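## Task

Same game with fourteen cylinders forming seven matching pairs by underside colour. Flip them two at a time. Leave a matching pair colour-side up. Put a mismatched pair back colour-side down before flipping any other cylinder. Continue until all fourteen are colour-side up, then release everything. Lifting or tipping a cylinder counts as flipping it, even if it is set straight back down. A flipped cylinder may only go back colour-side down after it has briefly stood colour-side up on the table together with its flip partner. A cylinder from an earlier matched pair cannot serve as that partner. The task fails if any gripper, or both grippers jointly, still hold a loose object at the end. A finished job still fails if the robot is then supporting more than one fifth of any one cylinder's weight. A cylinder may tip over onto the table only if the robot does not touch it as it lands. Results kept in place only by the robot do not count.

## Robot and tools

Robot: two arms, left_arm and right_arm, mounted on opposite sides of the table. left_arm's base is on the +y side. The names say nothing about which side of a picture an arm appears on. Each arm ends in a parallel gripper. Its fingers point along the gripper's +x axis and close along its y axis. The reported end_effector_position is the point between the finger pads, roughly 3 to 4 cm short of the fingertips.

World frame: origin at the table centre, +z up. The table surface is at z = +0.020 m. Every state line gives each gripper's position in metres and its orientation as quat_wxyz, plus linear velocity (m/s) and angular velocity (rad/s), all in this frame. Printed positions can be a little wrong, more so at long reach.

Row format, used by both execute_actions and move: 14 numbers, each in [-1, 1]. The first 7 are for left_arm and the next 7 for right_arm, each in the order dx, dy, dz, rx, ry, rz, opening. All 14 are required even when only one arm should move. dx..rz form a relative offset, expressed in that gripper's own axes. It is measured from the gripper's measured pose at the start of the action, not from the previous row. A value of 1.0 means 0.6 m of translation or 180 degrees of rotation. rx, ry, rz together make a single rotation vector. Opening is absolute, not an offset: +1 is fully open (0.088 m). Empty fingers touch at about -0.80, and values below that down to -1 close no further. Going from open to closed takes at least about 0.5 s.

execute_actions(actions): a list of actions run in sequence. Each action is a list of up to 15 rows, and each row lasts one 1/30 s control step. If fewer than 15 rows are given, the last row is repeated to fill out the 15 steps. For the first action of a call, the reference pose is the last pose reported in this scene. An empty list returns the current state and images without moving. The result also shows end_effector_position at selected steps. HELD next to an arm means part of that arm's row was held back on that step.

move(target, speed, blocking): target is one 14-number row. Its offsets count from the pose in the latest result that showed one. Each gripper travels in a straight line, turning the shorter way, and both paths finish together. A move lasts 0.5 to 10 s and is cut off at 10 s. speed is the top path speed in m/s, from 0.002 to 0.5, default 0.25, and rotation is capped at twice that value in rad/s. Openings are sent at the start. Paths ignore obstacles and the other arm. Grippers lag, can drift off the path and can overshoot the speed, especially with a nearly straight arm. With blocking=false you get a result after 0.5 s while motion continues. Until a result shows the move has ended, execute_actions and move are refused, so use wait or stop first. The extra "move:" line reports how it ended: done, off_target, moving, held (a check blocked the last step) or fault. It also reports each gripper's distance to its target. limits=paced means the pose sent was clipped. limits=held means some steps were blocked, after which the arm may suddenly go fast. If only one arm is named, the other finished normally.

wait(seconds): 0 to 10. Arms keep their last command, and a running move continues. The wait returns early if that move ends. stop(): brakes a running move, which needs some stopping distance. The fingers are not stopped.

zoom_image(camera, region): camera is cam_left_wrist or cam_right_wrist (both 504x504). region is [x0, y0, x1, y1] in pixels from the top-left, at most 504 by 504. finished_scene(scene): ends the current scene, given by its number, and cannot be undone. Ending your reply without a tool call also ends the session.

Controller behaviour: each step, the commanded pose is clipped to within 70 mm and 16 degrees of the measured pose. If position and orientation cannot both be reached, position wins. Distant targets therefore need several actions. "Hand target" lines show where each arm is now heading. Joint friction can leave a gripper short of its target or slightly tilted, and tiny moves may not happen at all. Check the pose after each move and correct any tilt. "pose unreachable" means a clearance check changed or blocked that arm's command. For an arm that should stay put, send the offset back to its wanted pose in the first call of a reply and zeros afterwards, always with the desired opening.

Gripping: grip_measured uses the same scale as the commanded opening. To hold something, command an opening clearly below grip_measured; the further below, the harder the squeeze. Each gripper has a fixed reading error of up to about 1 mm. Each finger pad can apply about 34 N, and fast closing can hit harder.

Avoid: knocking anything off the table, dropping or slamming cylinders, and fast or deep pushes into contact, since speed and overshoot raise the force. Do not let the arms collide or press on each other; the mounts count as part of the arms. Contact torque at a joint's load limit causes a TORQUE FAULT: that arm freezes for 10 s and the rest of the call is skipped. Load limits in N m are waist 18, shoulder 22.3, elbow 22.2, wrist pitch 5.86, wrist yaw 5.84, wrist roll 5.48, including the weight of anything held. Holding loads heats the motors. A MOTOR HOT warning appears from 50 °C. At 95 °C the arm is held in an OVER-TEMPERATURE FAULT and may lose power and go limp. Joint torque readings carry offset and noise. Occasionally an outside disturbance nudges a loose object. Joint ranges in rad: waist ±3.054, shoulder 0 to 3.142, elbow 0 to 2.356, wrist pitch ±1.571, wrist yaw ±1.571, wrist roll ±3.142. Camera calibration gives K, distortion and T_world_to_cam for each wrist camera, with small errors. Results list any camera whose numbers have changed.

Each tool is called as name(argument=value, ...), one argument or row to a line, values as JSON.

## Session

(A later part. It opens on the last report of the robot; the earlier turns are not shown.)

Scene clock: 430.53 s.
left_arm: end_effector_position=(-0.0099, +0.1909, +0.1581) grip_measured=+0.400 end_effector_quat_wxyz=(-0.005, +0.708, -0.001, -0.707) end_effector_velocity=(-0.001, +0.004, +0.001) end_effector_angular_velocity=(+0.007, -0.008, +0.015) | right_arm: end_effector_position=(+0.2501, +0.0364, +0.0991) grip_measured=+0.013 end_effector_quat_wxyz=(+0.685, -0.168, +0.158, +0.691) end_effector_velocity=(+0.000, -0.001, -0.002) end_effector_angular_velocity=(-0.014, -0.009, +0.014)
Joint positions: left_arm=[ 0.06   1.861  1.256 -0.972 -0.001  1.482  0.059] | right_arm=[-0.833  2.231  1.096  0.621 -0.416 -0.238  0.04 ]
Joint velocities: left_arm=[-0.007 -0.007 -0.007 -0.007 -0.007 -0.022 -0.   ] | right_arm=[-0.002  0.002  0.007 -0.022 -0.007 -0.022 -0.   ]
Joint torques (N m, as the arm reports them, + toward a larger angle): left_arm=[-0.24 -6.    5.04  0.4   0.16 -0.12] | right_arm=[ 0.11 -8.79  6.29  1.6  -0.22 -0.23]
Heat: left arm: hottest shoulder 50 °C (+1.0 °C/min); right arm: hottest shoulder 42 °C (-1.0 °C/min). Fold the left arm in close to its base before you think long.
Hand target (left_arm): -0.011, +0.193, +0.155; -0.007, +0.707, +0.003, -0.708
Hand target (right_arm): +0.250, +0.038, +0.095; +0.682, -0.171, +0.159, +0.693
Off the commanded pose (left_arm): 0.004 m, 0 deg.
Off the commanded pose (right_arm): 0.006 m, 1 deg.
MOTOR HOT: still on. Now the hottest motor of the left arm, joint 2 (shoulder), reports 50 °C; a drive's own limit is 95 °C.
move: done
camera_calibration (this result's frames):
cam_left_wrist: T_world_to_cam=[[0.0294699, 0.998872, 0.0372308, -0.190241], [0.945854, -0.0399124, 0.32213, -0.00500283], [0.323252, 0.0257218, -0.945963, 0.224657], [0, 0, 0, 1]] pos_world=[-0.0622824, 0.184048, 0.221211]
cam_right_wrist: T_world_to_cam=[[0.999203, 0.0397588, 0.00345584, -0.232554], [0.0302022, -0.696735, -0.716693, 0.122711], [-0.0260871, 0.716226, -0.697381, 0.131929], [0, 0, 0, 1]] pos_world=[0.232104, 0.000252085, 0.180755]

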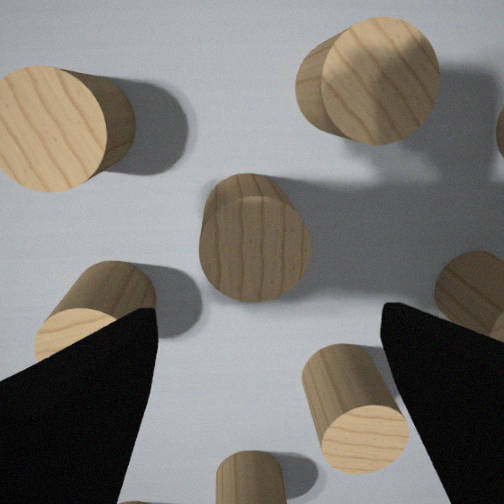

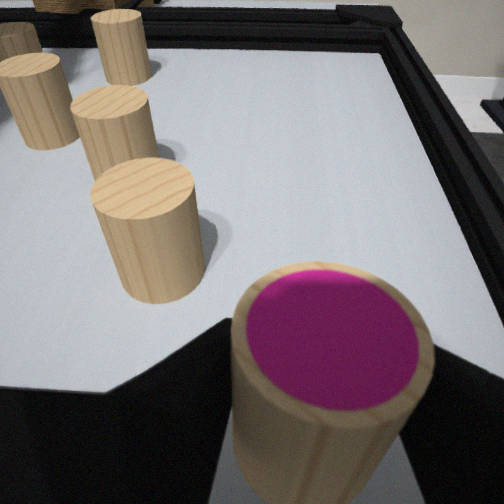

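move(
  target=[0.119,0.002,0.011,0,0,0.002,0.4,0.025,0,-0.049,0.003,0,0,-0.4],
  speed=0.07,
)

move(
  target=[0,0,0,0,0,0,0.4,0,0,0,0,0,0,0.5],
)

move(
  target=[0,0,0,0,0,0,-0.4,-0.13,0,0,0,0,0,0.5],
)

move(
  target=[-0.13,0,0,0,0,0,-0.4,-0.17,0.375,0.15,0,-0.147,0,1],
)

move(
  target=[-0.18,0.225,-0.064,0,0,0.165,-0.4,0,0,0,0.99,0,0,1],
  speed=0.5,
)

Scene clock: 435.03 s.
left_arm: end_effector_position=(-0.0154, +0.1884, +0.0903) grip_measured=+0.400 end_effector_quat_wxyz=(+0.000, +0.707, -0.007, -0.707) end_effector_velocity=(+0.001, +0.002, +0.000) end_effector_angular_velocity=(+0.006, -0.008, +0.020) | right_arm: end_effector_position=(+0.2506, +0.0377, +0.0742) grip_measured=+0.015 end_effector_quat_wxyz=(+0.687, -0.165, +0.153, +0.691) end_effector_velocity=(+0.000, -0.000, +0.002) end_effector_angular_velocity=(+0.008, +0.006, +0.001)
Joint positions: left_arm=[ 0.045  1.982  1.122 -0.7   -0.001  1.468  0.059] | right_arm=[-0.833  2.317  1.098  0.719 -0.417 -0.236  0.04 ]
Joint velocities: left_arm=[-0.002 -0.002 -0.002 -0.007 -0.007 -0.022 -0.   ] | right_arm=[-0.002 -0.002 -0.002  0.007 -0.007  0.007 -0.   ]
Joint torques (N m, as the arm reports them, + toward a larger angle): left_arm=[-0.23 -6.06  4.37  0.45  0.02 -0.09] | right_arm=[-0.07 -8.73  4.78  1.8  -0.16  0.17]
Heat: left arm: hottest shoulder 50 °C (+1.0 °C/min); right arm: hottest shoulder 43 °C (+1.0 °C/min). Fold the left arm in close to its base before you think long.
Hand target (left_arm): -0.016, +0.191, +0.087; -0.003, +0.708, -0.003, -0.707
Hand target (right_arm): +0.251, +0.036, +0.066; +0.686, -0.165, +0.161, +0.690
Off the commanded pose (left_arm): 0.004 m, 1 deg.
Off the commanded pose (right_arm): 0.008 m, 1 deg.
MOTOR HOT: still on. Now the hottest motor of the left arm, joint 2 (shoulder), reports 50 °C; a drive's own limit is 95 °C.
move: done
camera_calibration (this result's frames):
cam_left_wrist: T_world_to_cam=[[0.0306611, 0.999287, 0.0220124, -0.183735], [0.946334, -0.036111, 0.321165, 0.0212879], [0.321731, 0.0109838, -0.946767, 0.165207], [0, 0, 0, 1]] pos_world=[-0.0676644, 0.182558, 0.153621]
cam_right_wrist: T_world_to_cam=[[0.999208, 0.0390066, 0.00787404, -0.23341], [0.0325662, -0.687851, -0.725121, 0.105505], [-0.0228684, 0.724803, -0.688576, 0.111924], [0, 0, 0, 1]] pos_world=[0.232348, 0.000553221, 0.15541]

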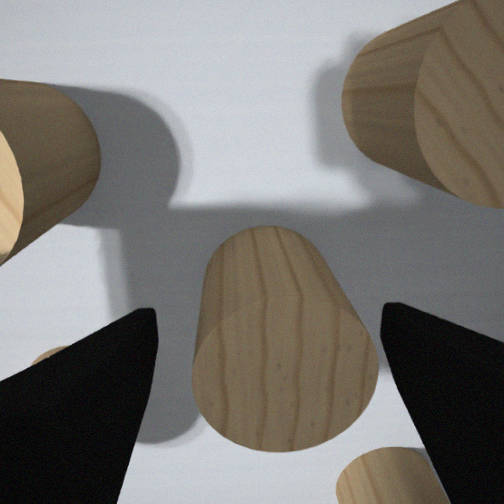

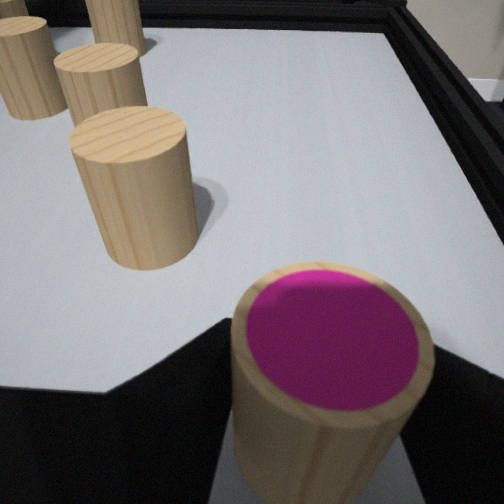

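Scene clock: 435.70 s.
left_arm: end_effector_position=(-0.0154, +0.1884, +0.0903) grip_measured=+0.400 end_effector_quat_wxyz=(+0.000, +0.707, -0.007, -0.707) end_effector_velocity=(+0.002, +0.000, +0.001) end_effector_angular_velocity=(+0.002, -0.007, +0.010) | right_arm: end_effector_position=(+0.2506, +0.0377, +0.0742) grip_measured=+0.498 end_effector_quat_wxyz=(+0.687, -0.165, +0.153, +0.691) end_effector_velocity=(-0.001, -0.003, -0.003) end_effector_angular_velocity=(-0.018, -0.007, +0.014)
Joint positions: left_arm=[ 0.045  1.982  1.122 -0.7   -0.001  1.468  0.059] | right_arm=[-0.833  2.317  1.098  0.719 -0.417 -0.236  0.063]
Joint velocities: left_arm=[ 0.002 -0.002  0.002 -0.007 -0.007 -0.007 -0.   ] | right_arm=[-0.002 -0.002 -0.002 -0.022 -0.007 -0.022  0.001]
Joint torques (N m, as the arm reports them, + toward a larger angle): left_arm=[-0.08 -6.97  4.99  0.23  0.07  0.03] | right_arm=[  0.06 -10.54   4.51   1.68  -0.13  -0.01]
Heat: left arm: hottest shoulder 50 °C (+1.0 °C/min); right arm: hottest shoulder 43 °C (+1.0 °C/min). Fold the left arm in close to its base before you think long.
Hand target (left_arm): -0.015, +0.188, +0.090; +0.000, +0.707, -0.007, -0.707
Hand target (right_arm): +0.251, +0.038, +0.074; +0.687, -0.166, +0.153, +0.691
Off the commanded pose (left_arm): 0.000 m, 0 deg.
Off the commanded pose (right_arm): 0.000 m, 0 deg.
MOTOR HOT: still on. Now the hottest motor of the left arm, joint 2 (shoulder), reports 50 °C; a drive's own limit is 95 °C.
move: done
camera_calibration (this result's frames):
cam_left_wrist: T_world_to_cam=[[0.0306611, 0.999287, 0.0220124, -0.183735], [0.946334, -0.036111, 0.321165, 0.0212879], [0.321731, 0.0109838, -0.946767, 0.165207], [0, 0, 0, 1]] pos_world=[-0.0676644, 0.182558, 0.153621]
cam_right_wrist: T_world_to_cam=[[0.999208, 0.0390066, 0.00787404, -0.23341], [0.0325662, -0.687851, -0.725121, 0.105505], [-0.0228684, 0.724803, -0.688576, 0.111924], [0, 0, 0, 1]] pos_world=[0.232348, 0.000553221, 0.15541]

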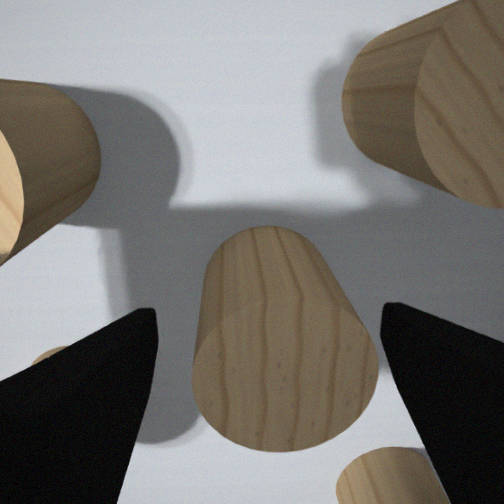

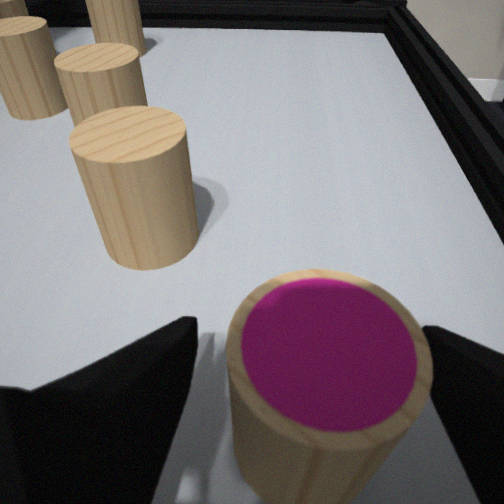

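Scene clock: 436.67 s.
left_arm: end_effector_position=(-0.0153, +0.1885, +0.0903) grip_measured=+0.036 end_effector_quat_wxyz=(+0.000, +0.707, -0.007, -0.707) end_effector_velocity=(+0.002, -0.001, -0.001) end_effector_angular_velocity=(-0.005, -0.021, +0.005) | right_arm: end_effector_position=(+0.2518, -0.0294, +0.1069) grip_measured=+0.500 end_effector_quat_wxyz=(+0.687, -0.164, +0.154, +0.691) end_effector_velocity=(+0.005, -0.004, +0.000) end_effector_angular_velocity=(-0.012, -0.030, -0.003)
Joint positions: left_arm=[ 0.045  1.982  1.122 -0.701 -0.001  1.468  0.041] | right_arm=[-0.924  2.074  0.828  0.724 -0.495 -0.281  0.063]
Joint velocities: left_arm=[-0.002  0.002 -0.002  0.007 -0.022 -0.007  0.   ] | right_arm=[-0.012 -0.012 -0.002 -0.022  0.007 -0.037  0.   ]
Joint torques (N m, as the arm reports them, + toward a larger angle): left_arm=[-0.01 -6.76  5.05  0.27  0.07  0.01] | right_arm=[-0.22 -9.72  2.9   1.44 -0.32 -0.17]
Heat: left arm: hottest shoulder 49 °C (-1.0 °C/min); right arm: hottest shoulder 43 °C (+1.0 °C/min). Fold the left arm in close to its base before you think long.
Hand target (left_arm): -0.015, +0.188, +0.090; +0.000, +0.707, -0.007, -0.707
Hand target (right_arm): +0.251, -0.032, +0.108; +0.687, -0.166, +0.153, +0.691
Off the commanded pose (left_arm): 0.000 m, 0 deg.
Off the commanded pose (right_arm): 0.003 m, 0 deg.
MOTOR HOT: still on. Now the hottest motor of the left arm, joint 2 (shoulder), reports 49 °C; a drive's own limit is 95 °C.
move: done
camera_calibration (this result's frames):
cam_left_wrist: T_world_to_cam=[[0.0306479, 0.99928, 0.0223615, -0.183844], [0.946199, -0.0362155, 0.321552, 0.0212108], [0.322131, 0.0113035, -0.946628, 0.165118], [0, 0, 0, 1]] pos_world=[-0.0676247, 0.182613, 0.153596]
cam_right_wrist: T_world_to_cam=[[0.999335, 0.0361879, 0.0045564, -0.231932], [0.0282156, -0.687855, -0.725299, 0.0840843], [-0.0231129, 0.724945, -0.688419, 0.18313], [0, 0, 0, 1]] pos_world=[0.233638, -0.0665282, 0.188113]

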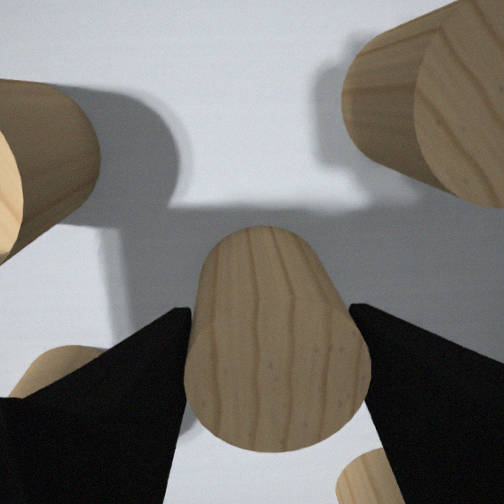

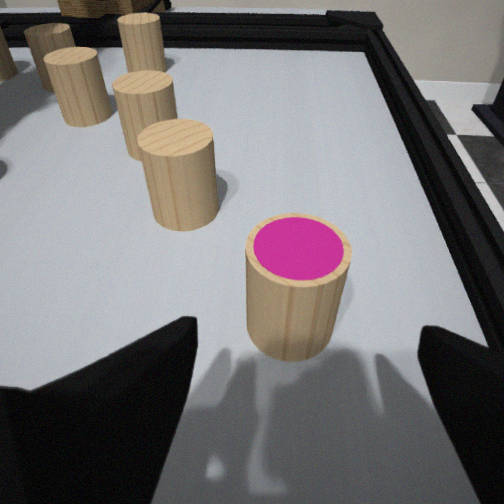

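Scene clock: 438.20 s.
left_arm: end_effector_position=(-0.0149, +0.1921, +0.1614) grip_measured=+0.035 end_effector_quat_wxyz=(-0.007, +0.708, +0.001, -0.706) end_effector_velocity=(+0.001, +0.007, +0.001) end_effector_angular_velocity=(+0.021, -0.010, +0.005) | right_arm: end_effector_position=(+0.0258, -0.0816, +0.2290) grip_measured=+1.000 end_effector_quat_wxyz=(+0.702, +0.001, -0.006, +0.712) end_effector_velocity=(+0.001, -0.000, +0.005) end_effector_angular_velocity=(+0.017, +0.011, -0.024)
Joint positions: left_arm=[ 0.045  1.858  1.267 -0.991 -0.001  1.468  0.041] | right_arm=[-0.171  1.661  0.325  1.345  0.184 -0.009  0.088]
Joint velocities: left_arm=[-0.002 -0.007 -0.007 -0.022 -0.007 -0.007 -0.   ] | right_arm=[ 0.012 -0.007  0.002  0.007  0.037  0.007  0.   ]
Joint torques (N m, as the arm reports them, + toward a larger angle): left_arm=[-0.2  -7.94  6.8  -0.02  0.04 -0.01] | right_arm=[ 0.21 -6.44  2.78  1.97  0.13  0.02]
Heat: left arm: hottest shoulder 50 °C (+0.0 °C/min); right arm: hottest shoulder 43 °C (+1.0 °C/min). Fold the left arm in close to its base before you think long.
Hand target (left_arm): -0.016, +0.189, +0.168; +0.000, +0.707, -0.007, -0.707
Hand target (right_arm): +0.026, -0.085, +0.229; +0.703, +0.001, -0.006, +0.711
Off the commanded pose (left_arm): 0.007 m, 1 deg.
Off the commanded pose (right_arm): 0.002 m, 0 deg.
MOTOR HOT: still on. Now the hottest motor of the left arm, joint 2 (shoulder), reports 50 °C; a drive's own limit is 95 °C.
move: done
camera_calibration (this result's frames):
cam_left_wrist: T_world_to_cam=[[0.0305727, 0.998612, 0.0428814, -0.192238], [0.945456, -0.042812, 0.322925, -0.000874446], [0.324313, 0.0306697, -0.945453, 0.228384], [0, 0, 0, 1]] pos_world=[-0.0673638, 0.184929, 0.224452]
cam_right_wrist: T_world_to_cam=[[0.99904, 0.0419503, 0.0125847, -0.00611762], [0.0242705, -0.291091, -0.956388, 0.228517], [-0.0364574, 0.955775, -0.291829, 0.228084], [0, 0, 0, 1]] pos_world=[0.00888089, -0.151221, 0.28519]

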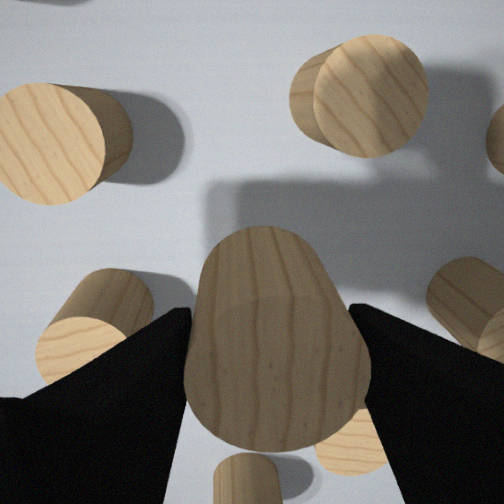

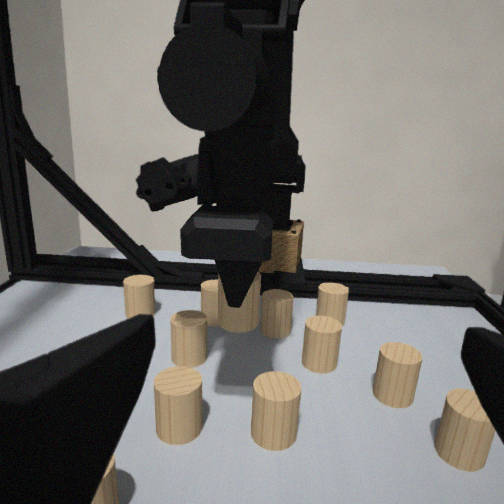

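Scene clock: 441.90 s.
left_arm: end_effector_position=(+0.0209, +0.0590, +0.2661) grip_measured=+0.034 end_effector_quat_wxyz=(+0.171, +0.687, -0.178, -0.684) end_effector_velocity=(-0.002, -0.002, +0.001) end_effector_angular_velocity=(-0.007, -0.003, +0.003) | right_arm: end_effector_position=(+0.0259, -0.0816, +0.2290) grip_measured=+1.000 end_effector_quat_wxyz=(+0.013, +0.703, +0.711, +0.020) end_effector_velocity=(-0.000, -0.001, +0.000) end_effector_angular_velocity=(-0.002, +0.007, +0.005)
Joint positions: left_arm=[ 0.154  1.895  1.633 -0.811 -0.003  1.579  0.041] | right_arm=[-0.171  1.661  0.325  1.345  0.185  3.093  0.088]
Joint velocities: left_arm=[-0.007  0.002  0.002  0.007 -0.007 -0.007 -0.   ] | right_arm=[-0.002 -0.007 -0.002 -0.007 -0.007  0.007  0.   ]
Joint torques (N m, as the arm reports them, + toward a larger angle): left_arm=[ 0.11 -7.13  8.16  1.32  0.25  0.11] | right_arm=[ 0.06 -5.46  4.1   1.79 -0.02  0.16]
Heat: left arm: hottest shoulder 49 °C (-2.0 °C/min); right arm: hottest shoulder 42 °C (+1.0 °C/min). Fold the left arm in close to its base before you think long.
Hand target (left_arm): +0.021, +0.055, +0.268; +0.173, +0.684, -0.182, -0.684
Hand target (right_arm): +0.026, -0.082, +0.229; +0.010, +0.702, +0.711, +0.017
Off the commanded pose (left_arm): 0.004 m, 1 deg.
Off the commanded pose (right_arm): 0.000 m, 0 deg.
MOTOR HOT: still on. Now the hottest motor of the left arm, joint 2 (shoulder), reports 49 °C; a drive's own limit is 95 °C.
move: done
camera_calibration (this result's frames):
cam_left_wrist: T_world_to_cam=[[0.0325023, 0.893167, -0.448549, 0.0720411], [0.945502, 0.118002, 0.303483, -0.0785518], [0.323991, -0.433967, -0.840656, 0.319389], [0, 0, 0, 1]] pos_world=[-0.0315497, 0.083529, 0.324649]
cam_right_wrist: T_world_to_cam=[[-0.998531, 0.0173213, -0.0513435, 0.0581136], [-0.0541842, -0.31031, 0.94909, -0.207372], [0.000507103, 0.950478, 0.310792, 0.0886989], [0, 0, 0, 1]] pos_world=[0.046747, -0.149662, 0.172231]

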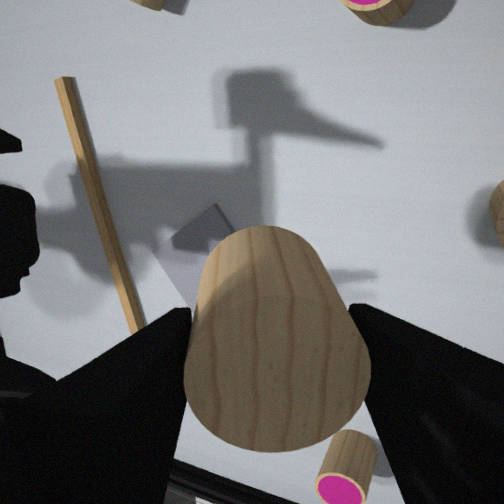

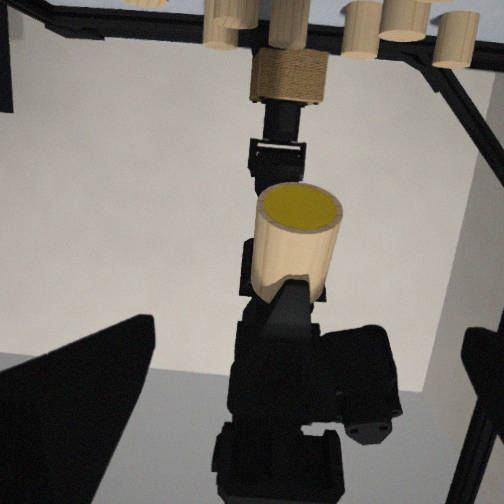

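move(
  target=[0,0,0,0,0,0,-0.4,0.193,-0.003,0.004,0.013,-0.003,0,1],
  speed=0.15,
)

move(
  target=[0,0,0,0,0,0,-0.4,0,0,0,0,0,0,-0.4],
)

move(
  target=[0,0,0,0,0,0,0.45,0,0,0,0,0,0,-0.4],
)

move(
  target=[-0.115,0,0,0,0,0,0.45,0,0,0,0,0,0,-0.4],
)

move(
  target=[0,0,0,0,0,0,0.45,0,0,0,-0.99,0,0,-0.4],
  speed=0.5,
)

move(
  target=[0.227,-0.166,-0.274,0,0,-0.16,0.4,0.012,0.083,-0.233,-0.01,0.155,0,-0.4],
)

Scene clock: 447.70 s.
left_arm: end_effector_position=(+0.0209, +0.0588, +0.2661) grip_measured=+0.033 end_effector_quat_wxyz=(+0.171, +0.687, -0.178, -0.684) end_effector_velocity=(-0.000, +0.003, -0.002) end_effector_angular_velocity=(+0.012, -0.023, -0.003) | right_arm: end_effector_position=(+0.0220, +0.0310, +0.2311) grip_measured=+1.000 end_effector_quat_wxyz=(+0.002, +0.703, +0.711, +0.007) end_effector_velocity=(-0.000, +0.003, +0.002) end_effector_angular_velocity=(+0.002, +0.008, +0.005)
Joint positions: left_arm=[ 0.154  1.896  1.634 -0.811 -0.003  1.579  0.041] | right_arm=[-0.225  1.963  0.789  1.181  0.131  3.129  0.088]
Joint velocities: left_arm=[-0.007 -0.002 -0.007 -0.007 -0.022  0.007 -0.   ] | right_arm=[-0.002  0.002  0.012 -0.007 -0.007  0.007  0.   ]
Joint torques (N m, as the arm reports them, + toward a larger angle): left_arm=[-0.03 -8.02  6.64  1.01  0.06 -0.03] | right_arm=[-0.22 -7.25  6.18  1.64 -0.11  0.16]
Heat: left arm: hottest shoulder 49 °C (-2.0 °C/min); right arm: hottest shoulder 42 °C (+1.0 °C/min). Fold the left arm in close to its base before you think long.
Hand target (left_arm): +0.021, +0.059, +0.266; +0.171, +0.687, -0.178, -0.684
Hand target (right_arm): +0.023, +0.034, +0.227; +0.002, +0.703, +0.711, +0.002
Off the commanded pose (left_arm): 0.000 m, 0 deg.
Off the commanded pose (right_arm): 0.005 m, 1 deg.
MOTOR HOT: still on. Now the hottest motor of the left arm, joint 2 (shoulder), reports 49 °C; a drive's own limit is 95 °C.
move: done
camera_calibration (this result's frames):
cam_left_wrist: T_world_to_cam=[[0.0325018, 0.892996, -0.448889, 0.0723667], [0.945502, 0.118118, 0.303437, -0.078507], [0.32399, -0.434288, -0.840491, 0.319229], [0, 0, 0, 1]] pos_world=[-0.0315505, 0.0832873, 0.324616]
cam_right_wrist: T_world_to_cam=[[-0.999715, 0.0172994, -0.0164717, 0.0443849], [-0.020995, -0.30747, 0.951326, -0.175902], [0.0113928, 0.951401, 0.307745, -0.0185203], [0, 0, 0, 1]] pos_world=[0.0408901, -0.0372322, 0.173771]

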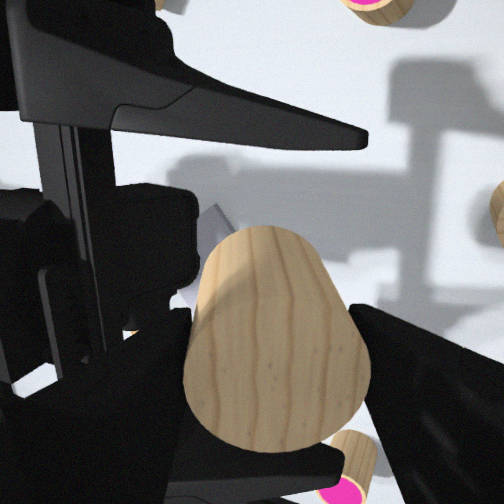

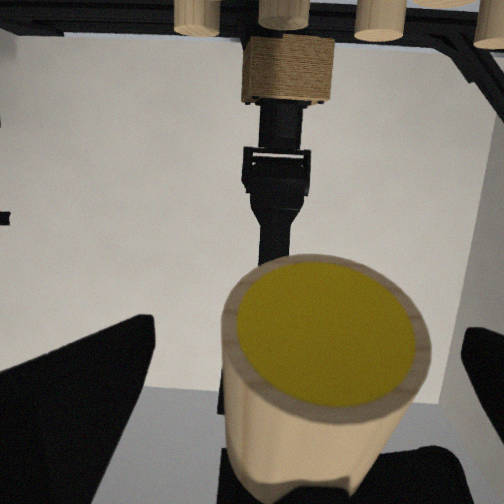

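Scene clock: 448.20 s.
left_arm: end_effector_position=(+0.0202, +0.0588, +0.2661) grip_measured=+0.033 end_effector_quat_wxyz=(+0.171, +0.686, -0.178, -0.684) end_effector_velocity=(-0.000, +0.002, +0.002) end_effector_angular_velocity=(+0.002, -0.003, +0.007) | right_arm: end_effector_position=(+0.0232, +0.0312, +0.2312) grip_measured=+0.016 end_effector_quat_wxyz=(+0.002, +0.704, +0.710, +0.007) end_effector_velocity=(+0.001, -0.001, +0.002) end_effector_angular_velocity=(+0.007, -0.021, +0.014)
Joint positions: left_arm=[ 0.153  1.896  1.634 -0.811 -0.002  1.577  0.041] | right_arm=[-0.227  1.963  0.789  1.181  0.133  3.127  0.04 ]
Joint velocities: left_arm=[-0.002 -0.007 -0.002 -0.007 -0.007 -0.007 -0.   ] | right_arm=[-0.007 -0.007 -0.007  0.007 -0.022 -0.022 -0.   ]
Joint torques (N m, as the arm reports them, + toward a larger angle): left_arm=[ 0.09 -7.86  6.82  1.02  0.    0.05] | right_arm=[ 0.18 -8.55  4.86  1.86 -0.04  0.02]
Heat: left arm: hottest shoulder 49 °C (-2.0 °C/min); right arm: hottest shoulder 42 °C (+1.0 °C/min). Fold the left arm in close to its base before you think long.
Hand target (left_arm): +0.021, +0.059, +0.266; +0.171, +0.687, -0.178, -0.684
Hand target (right_arm): +0.022, +0.031, +0.231; +0.001, +0.703, +0.711, +0.007
Off the commanded pose (left_arm): 0.001 m, 0 deg.
Off the commanded pose (right_arm): 0.001 m, 0 deg.
MOTOR HOT: still on. Now the hottest motor of the left arm, joint 2 (shoulder), reports 49 °C; a drive's own limit is 95 °C.
move: done
camera_calibration (this result's frames):
cam_left_wrist: T_world_to_cam=[[0.0316554, 0.892996, -0.44895, 0.0724207], [0.946084, 0.118103, 0.301624, -0.0773743], [0.322371, -0.434292, -0.841111, 0.319654], [0, 0, 0, 1]] pos_world=[-0.0321373, 0.0832898, 0.324716]
cam_right_wrist: T_world_to_cam=[[-0.999609, 0.0211337, -0.0183026, 0.0458875], [-0.0239222, -0.307759, 0.951164, -0.175842], [0.0144689, 0.95123, 0.308144, -0.0189003], [0, 0, 0, 1]] pos_world=[0.0419365, -0.0371082, 0.173918]

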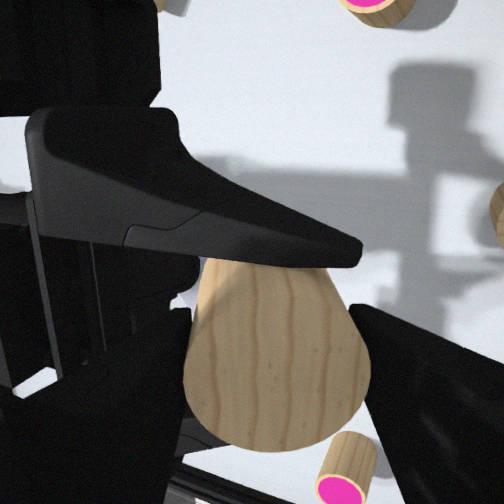

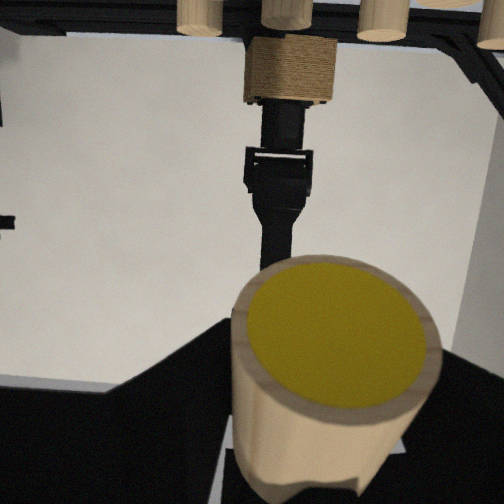

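Scene clock: 448.87 s.
left_arm: end_effector_position=(+0.0202, +0.0588, +0.2661) grip_measured=+0.448 end_effector_quat_wxyz=(+0.171, +0.686, -0.178, -0.684) end_effector_velocity=(-0.002, -0.001, +0.001) end_effector_angular_velocity=(-0.007, +0.010, +0.000) | right_arm: end_effector_position=(+0.0232, +0.0312, +0.2312) grip_measured=+0.016 end_effector_quat_wxyz=(+0.002, +0.704, +0.710, +0.007) end_effector_velocity=(+0.000, -0.000, -0.001) end_effector_angular_velocity=(-0.007, +0.021, +0.005)
Joint positions: left_arm=[ 0.153  1.896  1.634 -0.811 -0.002  1.577  0.061] | right_arm=[-0.227  1.963  0.789  1.181  0.133  3.127  0.04 ]
Joint velocities: left_arm=[-0.002 -0.002 -0.002  0.007  0.007 -0.007  0.   ] | right_arm=[-0.002 -0.002 -0.002 -0.007 -0.007  0.022 -0.   ]
Joint torques (N m, as the arm reports them, + toward a larger angle): left_arm=[ 0.   -7.87  6.79  0.99  0.03 -0.01] | right_arm=[ 0.04 -8.57  4.86  1.84  0.01 -0.03]
Heat: left arm: hottest shoulder 49 °C (-2.0 °C/min); right arm: hottest shoulder 42 °C (+1.0 °C/min). Fold the left arm in close to its base before you think long.
Hand target (left_arm): +0.020, +0.059, +0.266; +0.171, +0.686, -0.178, -0.684
Hand target (right_arm): +0.023, +0.031, +0.231; +0.002, +0.704, +0.710, +0.007
Off the commanded pose (left_arm): 0.000 m, 0 deg.
Off the commanded pose (right_arm): 0.000 m, 0 deg.
MOTOR HOT: still on. Now the hottest motor of the left arm, joint 2 (shoulder), reports 49 °C; a drive's own limit is 95 °C.
move: done
camera_calibration (this result's frames):
cam_left_wrist: T_world_to_cam=[[0.0316554, 0.892996, -0.44895, 0.0724207], [0.946084, 0.118103, 0.301624, -0.0773743], [0.322371, -0.434292, -0.841111, 0.319654], [0, 0, 0, 1]] pos_world=[-0.0321373, 0.0832898, 0.324716]
cam_right_wrist: T_world_to_cam=[[-0.999609, 0.0211337, -0.0183026, 0.0458875], [-0.0239222, -0.307759, 0.951164, -0.175842], [0.0144689, 0.95123, 0.308144, -0.0189003], [0, 0, 0, 1]] pos_world=[0.0419365, -0.0371082, 0.173918]

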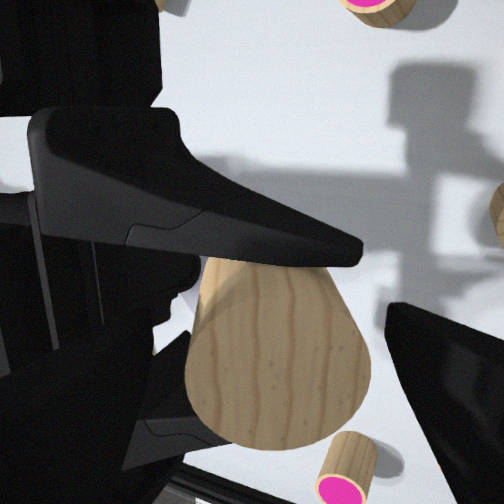

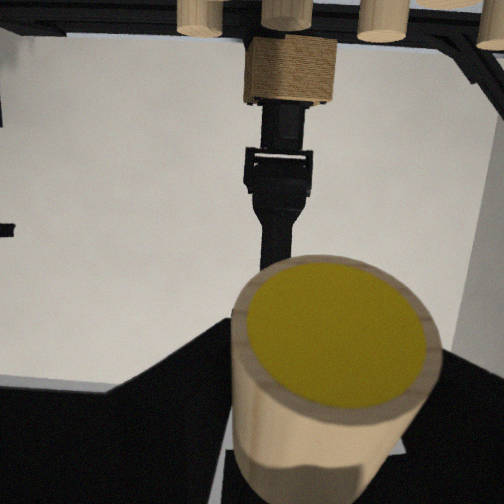

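Scene clock: 449.73 s.
left_arm: end_effector_position=(+0.0203, +0.0915, +0.3215) grip_measured=+0.450 end_effector_quat_wxyz=(+0.167, +0.687, -0.174, -0.685) end_effector_velocity=(-0.002, +0.000, +0.001) end_effector_angular_velocity=(+0.002, +0.010, +0.001) | right_arm: end_effector_position=(+0.0232, +0.0312, +0.2310) grip_measured=+0.015 end_effector_quat_wxyz=(+0.003, +0.704, +0.710, +0.007) end_effector_velocity=(-0.002, +0.000, +0.006) end_effector_angular_velocity=(+0.017, -0.005, +0.010)
Joint positions: left_arm=[ 0.153  1.79   1.723 -1.017 -0.002  1.578  0.061] | right_arm=[-0.227  1.963  0.789  1.18   0.133  3.127  0.04 ]
Joint velocities: left_arm=[-0.002  0.002  0.007 -0.007  0.007 -0.007 -0.   ] | right_arm=[ 0.002 -0.007  0.002  0.007 -0.007 -0.007 -0.   ]
Joint torques (N m, as the arm reports them, + toward a larger angle): left_arm=[-0.13 -7.81  7.75  0.79  0.01 -0.12] | right_arm=[ 0.06 -8.69  4.86  1.92  0.01 -0.05]
Heat: left arm: hottest shoulder 49 °C (-2.0 °C/min); right arm: hottest shoulder 42 °C (+1.0 °C/min). Fold the left arm in close to its base before you think long.
Hand target (left_arm): +0.020, +0.091, +0.327; +0.171, +0.686, -0.178, -0.684
Hand target (right_arm): +0.023, +0.031, +0.231; +0.002, +0.704, +0.710, +0.007
Off the commanded pose (left_arm): 0.005 m, 1 deg.
Off the commanded pose (right_arm): 0.000 m, 0 deg.
MOTOR HOT: still on. Now the hottest motor of the left arm, joint 2 (shoulder), reports 49 °C; a drive's own limit is 95 °C.
move: done
camera_calibration (this result's frames):
cam_left_wrist: T_world_to_cam=[[0.0324391, 0.898054, -0.438688, 0.064216], [0.946038, 0.114005, 0.30334, -0.0982508], [0.322428, -0.424855, -0.845895, 0.381083], [0, 0, 0, 1]] pos_world=[-0.032006, 0.115437, 0.380331]
cam_right_wrist: T_world_to_cam=[[-0.999606, 0.0211129, -0.0184877, 0.045926], [-0.0240756, -0.306681, 0.951508, -0.175715], [0.0144193, 0.951578, 0.307069, -0.0185868], [0, 0, 0, 1]] pos_world=[0.0419454, -0.0371713, 0.173751]

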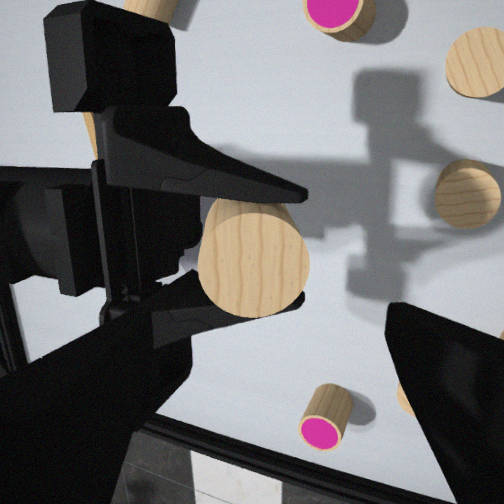

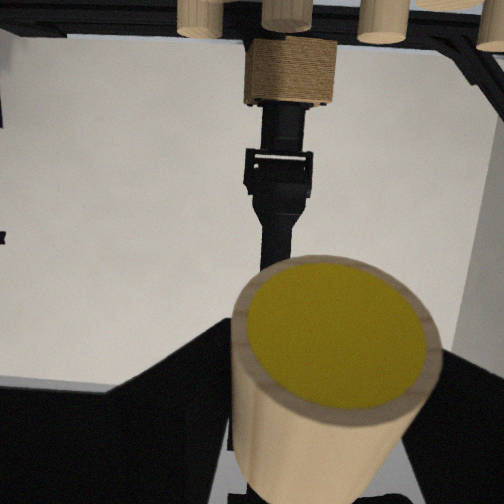

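Scene clock: 453.43 s.
left_arm: end_effector_position=(+0.0203, +0.0915, +0.3215) grip_measured=+0.450 end_effector_quat_wxyz=(+0.167, +0.687, -0.174, -0.685) end_effector_velocity=(-0.002, +0.003, +0.001) end_effector_angular_velocity=(+0.002, -0.003, +0.003) | right_arm: end_effector_position=(+0.0233, +0.0312, +0.2309) grip_measured=+0.015 end_effector_quat_wxyz=(+0.704, +0.011, +0.007, +0.710) end_effector_velocity=(+0.002, +0.001, +0.000) end_effector_angular_velocity=(-0.002, -0.022, -0.000)
Joint positions: left_arm=[ 0.153  1.79   1.723 -1.017 -0.002  1.578  0.061] | right_arm=[-0.227  1.963  0.789  1.179  0.134  0.025  0.04 ]
Joint velocities: left_arm=[-0.007 -0.007 -0.002 -0.007 -0.007 -0.007 -0.   ] | right_arm=[-0.007 -0.002  0.002 -0.007 -0.007 -0.022 -0.   ]
Joint torques (N m, as the arm reports them, + toward a larger angle): left_arm=[-0.12 -7.14  6.7   1.    0.05 -0.02] | right_arm=[ 0.05 -8.57  4.91  1.87 -0.01 -0.16]
Heat: left arm: hottest shoulder 49 °C (-2.0 °C/min); right arm: hottest shoulder 42 °C (+2.0 °C/min). Fold the left arm in close to its base before you think long.
Hand target (left_arm): +0.020, +0.092, +0.321; +0.167, +0.687, -0.174, -0.685
Hand target (right_arm): +0.023, +0.031, +0.231; +0.704, +0.009, +0.004, +0.710
Off the commanded pose (left_arm): 0.000 m, 0 deg.
Off the commanded pose (right_arm): 0.000 m, 0 deg.
MOTOR HOT: still on. Now the hottest motor of the left arm, joint 2 (shoulder), reports 49 °C; a drive's own limit is 95 °C.
move: done
camera_calibration (this result's frames):
cam_left_wrist: T_world_to_cam=[[0.0324391, 0.898054, -0.438688, 0.064216], [0.946038, 0.114005, 0.30334, -0.0982508], [0.322428, -0.424855, -0.845895, 0.381083], [0, 0, 0, 1]] pos_world=[-0.032006, 0.115437, 0.380331]
cam_right_wrist: T_world_to_cam=[[0.999118, 0.0368583, -0.0201332, -0.000681506], [-0.00838641, -0.294634, -0.955573, 0.263927], [-0.0411527, 0.954899, -0.294065, 0.121416], [0, 0, 0, 1]] pos_world=[0.0078909, -0.0381531, 0.287892]

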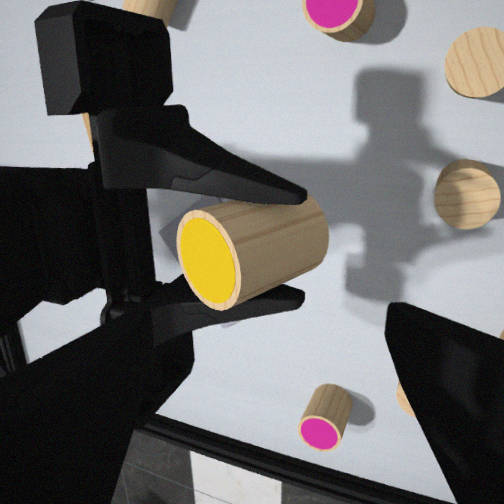

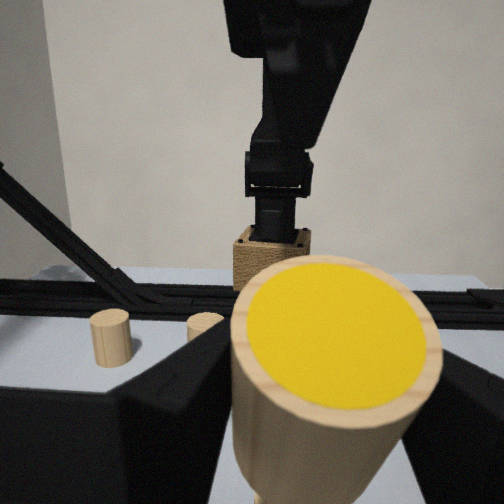

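Scene clock: 455.07 s.
left_arm: end_effector_position=(+0.1856, +0.1160, +0.1578) grip_measured=+0.400 end_effector_quat_wxyz=(-0.005, +0.709, +0.002, -0.705) end_effector_velocity=(-0.001, +0.002, +0.000) end_effector_angular_velocity=(+0.009, -0.004, +0.005) | right_arm: end_effector_position=(-0.0278, +0.0367, +0.0950) grip_measured=+0.015 end_effector_quat_wxyz=(+0.682, -0.172, +0.163, +0.692) end_effector_velocity=(-0.002, -0.002, -0.003) end_effector_angular_velocity=(-0.013, -0.006, +0.012)
Joint positions: left_arm=[ 0.54   2.261  1.859 -1.176 -0.008  1.957  0.059] | right_arm=[-0.1    2.176  0.959  0.726  0.228  0.111  0.04 ]
Joint velocities: left_arm=[-0.002 -0.002 -0.002 -0.007 -0.007 -0.007  0.   ] | right_arm=[ 0.002  0.002 -0.002 -0.007 -0.007 -0.007 -0.   ]
Joint torques (N m, as the arm reports them, + toward a larger angle): left_arm=[ 0.06 -8.33  6.98 -0.03 -0.16  0.09] | right_arm=[ 0.28 -8.15  5.93  1.66  0.19  0.2 ]
Heat: left arm: hottest shoulder 49 °C (-2.0 °C/min); right arm: hottest shoulder 42 °C (+1.0 °C/min). Fold the left arm in close to its base before you think long.
Hand target (left_arm): +0.187, +0.115, +0.156; -0.007, +0.710, +0.003, -0.704
Hand target (right_arm): -0.029, +0.039, +0.092; +0.683, -0.171, +0.166, +0.690
Off the commanded pose (left_arm): 0.003 m, 1 deg.
Off the commanded pose (right_arm): 0.004 m, 0 deg.
MOTOR HOT: still on. Now the hottest motor of the left arm, joint 2 (shoulder), reports 49 °C; a drive's own limit is 95 °C.
move: done
camera_calibration (this result's frames):
cam_left_wrist: T_world_to_cam=[[0.0244101, 0.998812, 0.042173, -0.120974], [0.944909, -0.0368261, 0.325255, -0.19354], [0.326422, 0.0319101, -0.944685, 0.161608], [0, 0, 0, 1]] pos_world=[0.133078, 0.108547, 0.22072]
cam_right_wrist: T_world_to_cam=[[0.999051, 0.0435458, -0.000481218, 0.0453464], [0.030385, -0.704939, -0.708617, 0.127978], [-0.0311965, 0.70793, -0.705593, 0.122553], [0, 0, 0, 1]] pos_world=[-0.0453688, 0.00148329, 0.177182]

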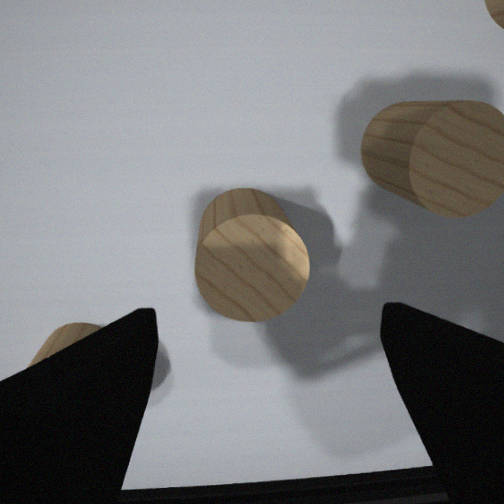

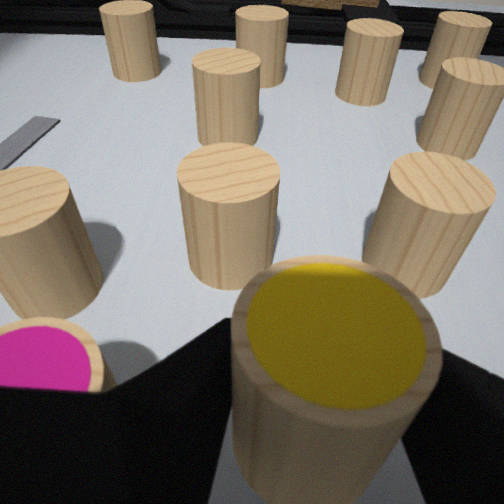

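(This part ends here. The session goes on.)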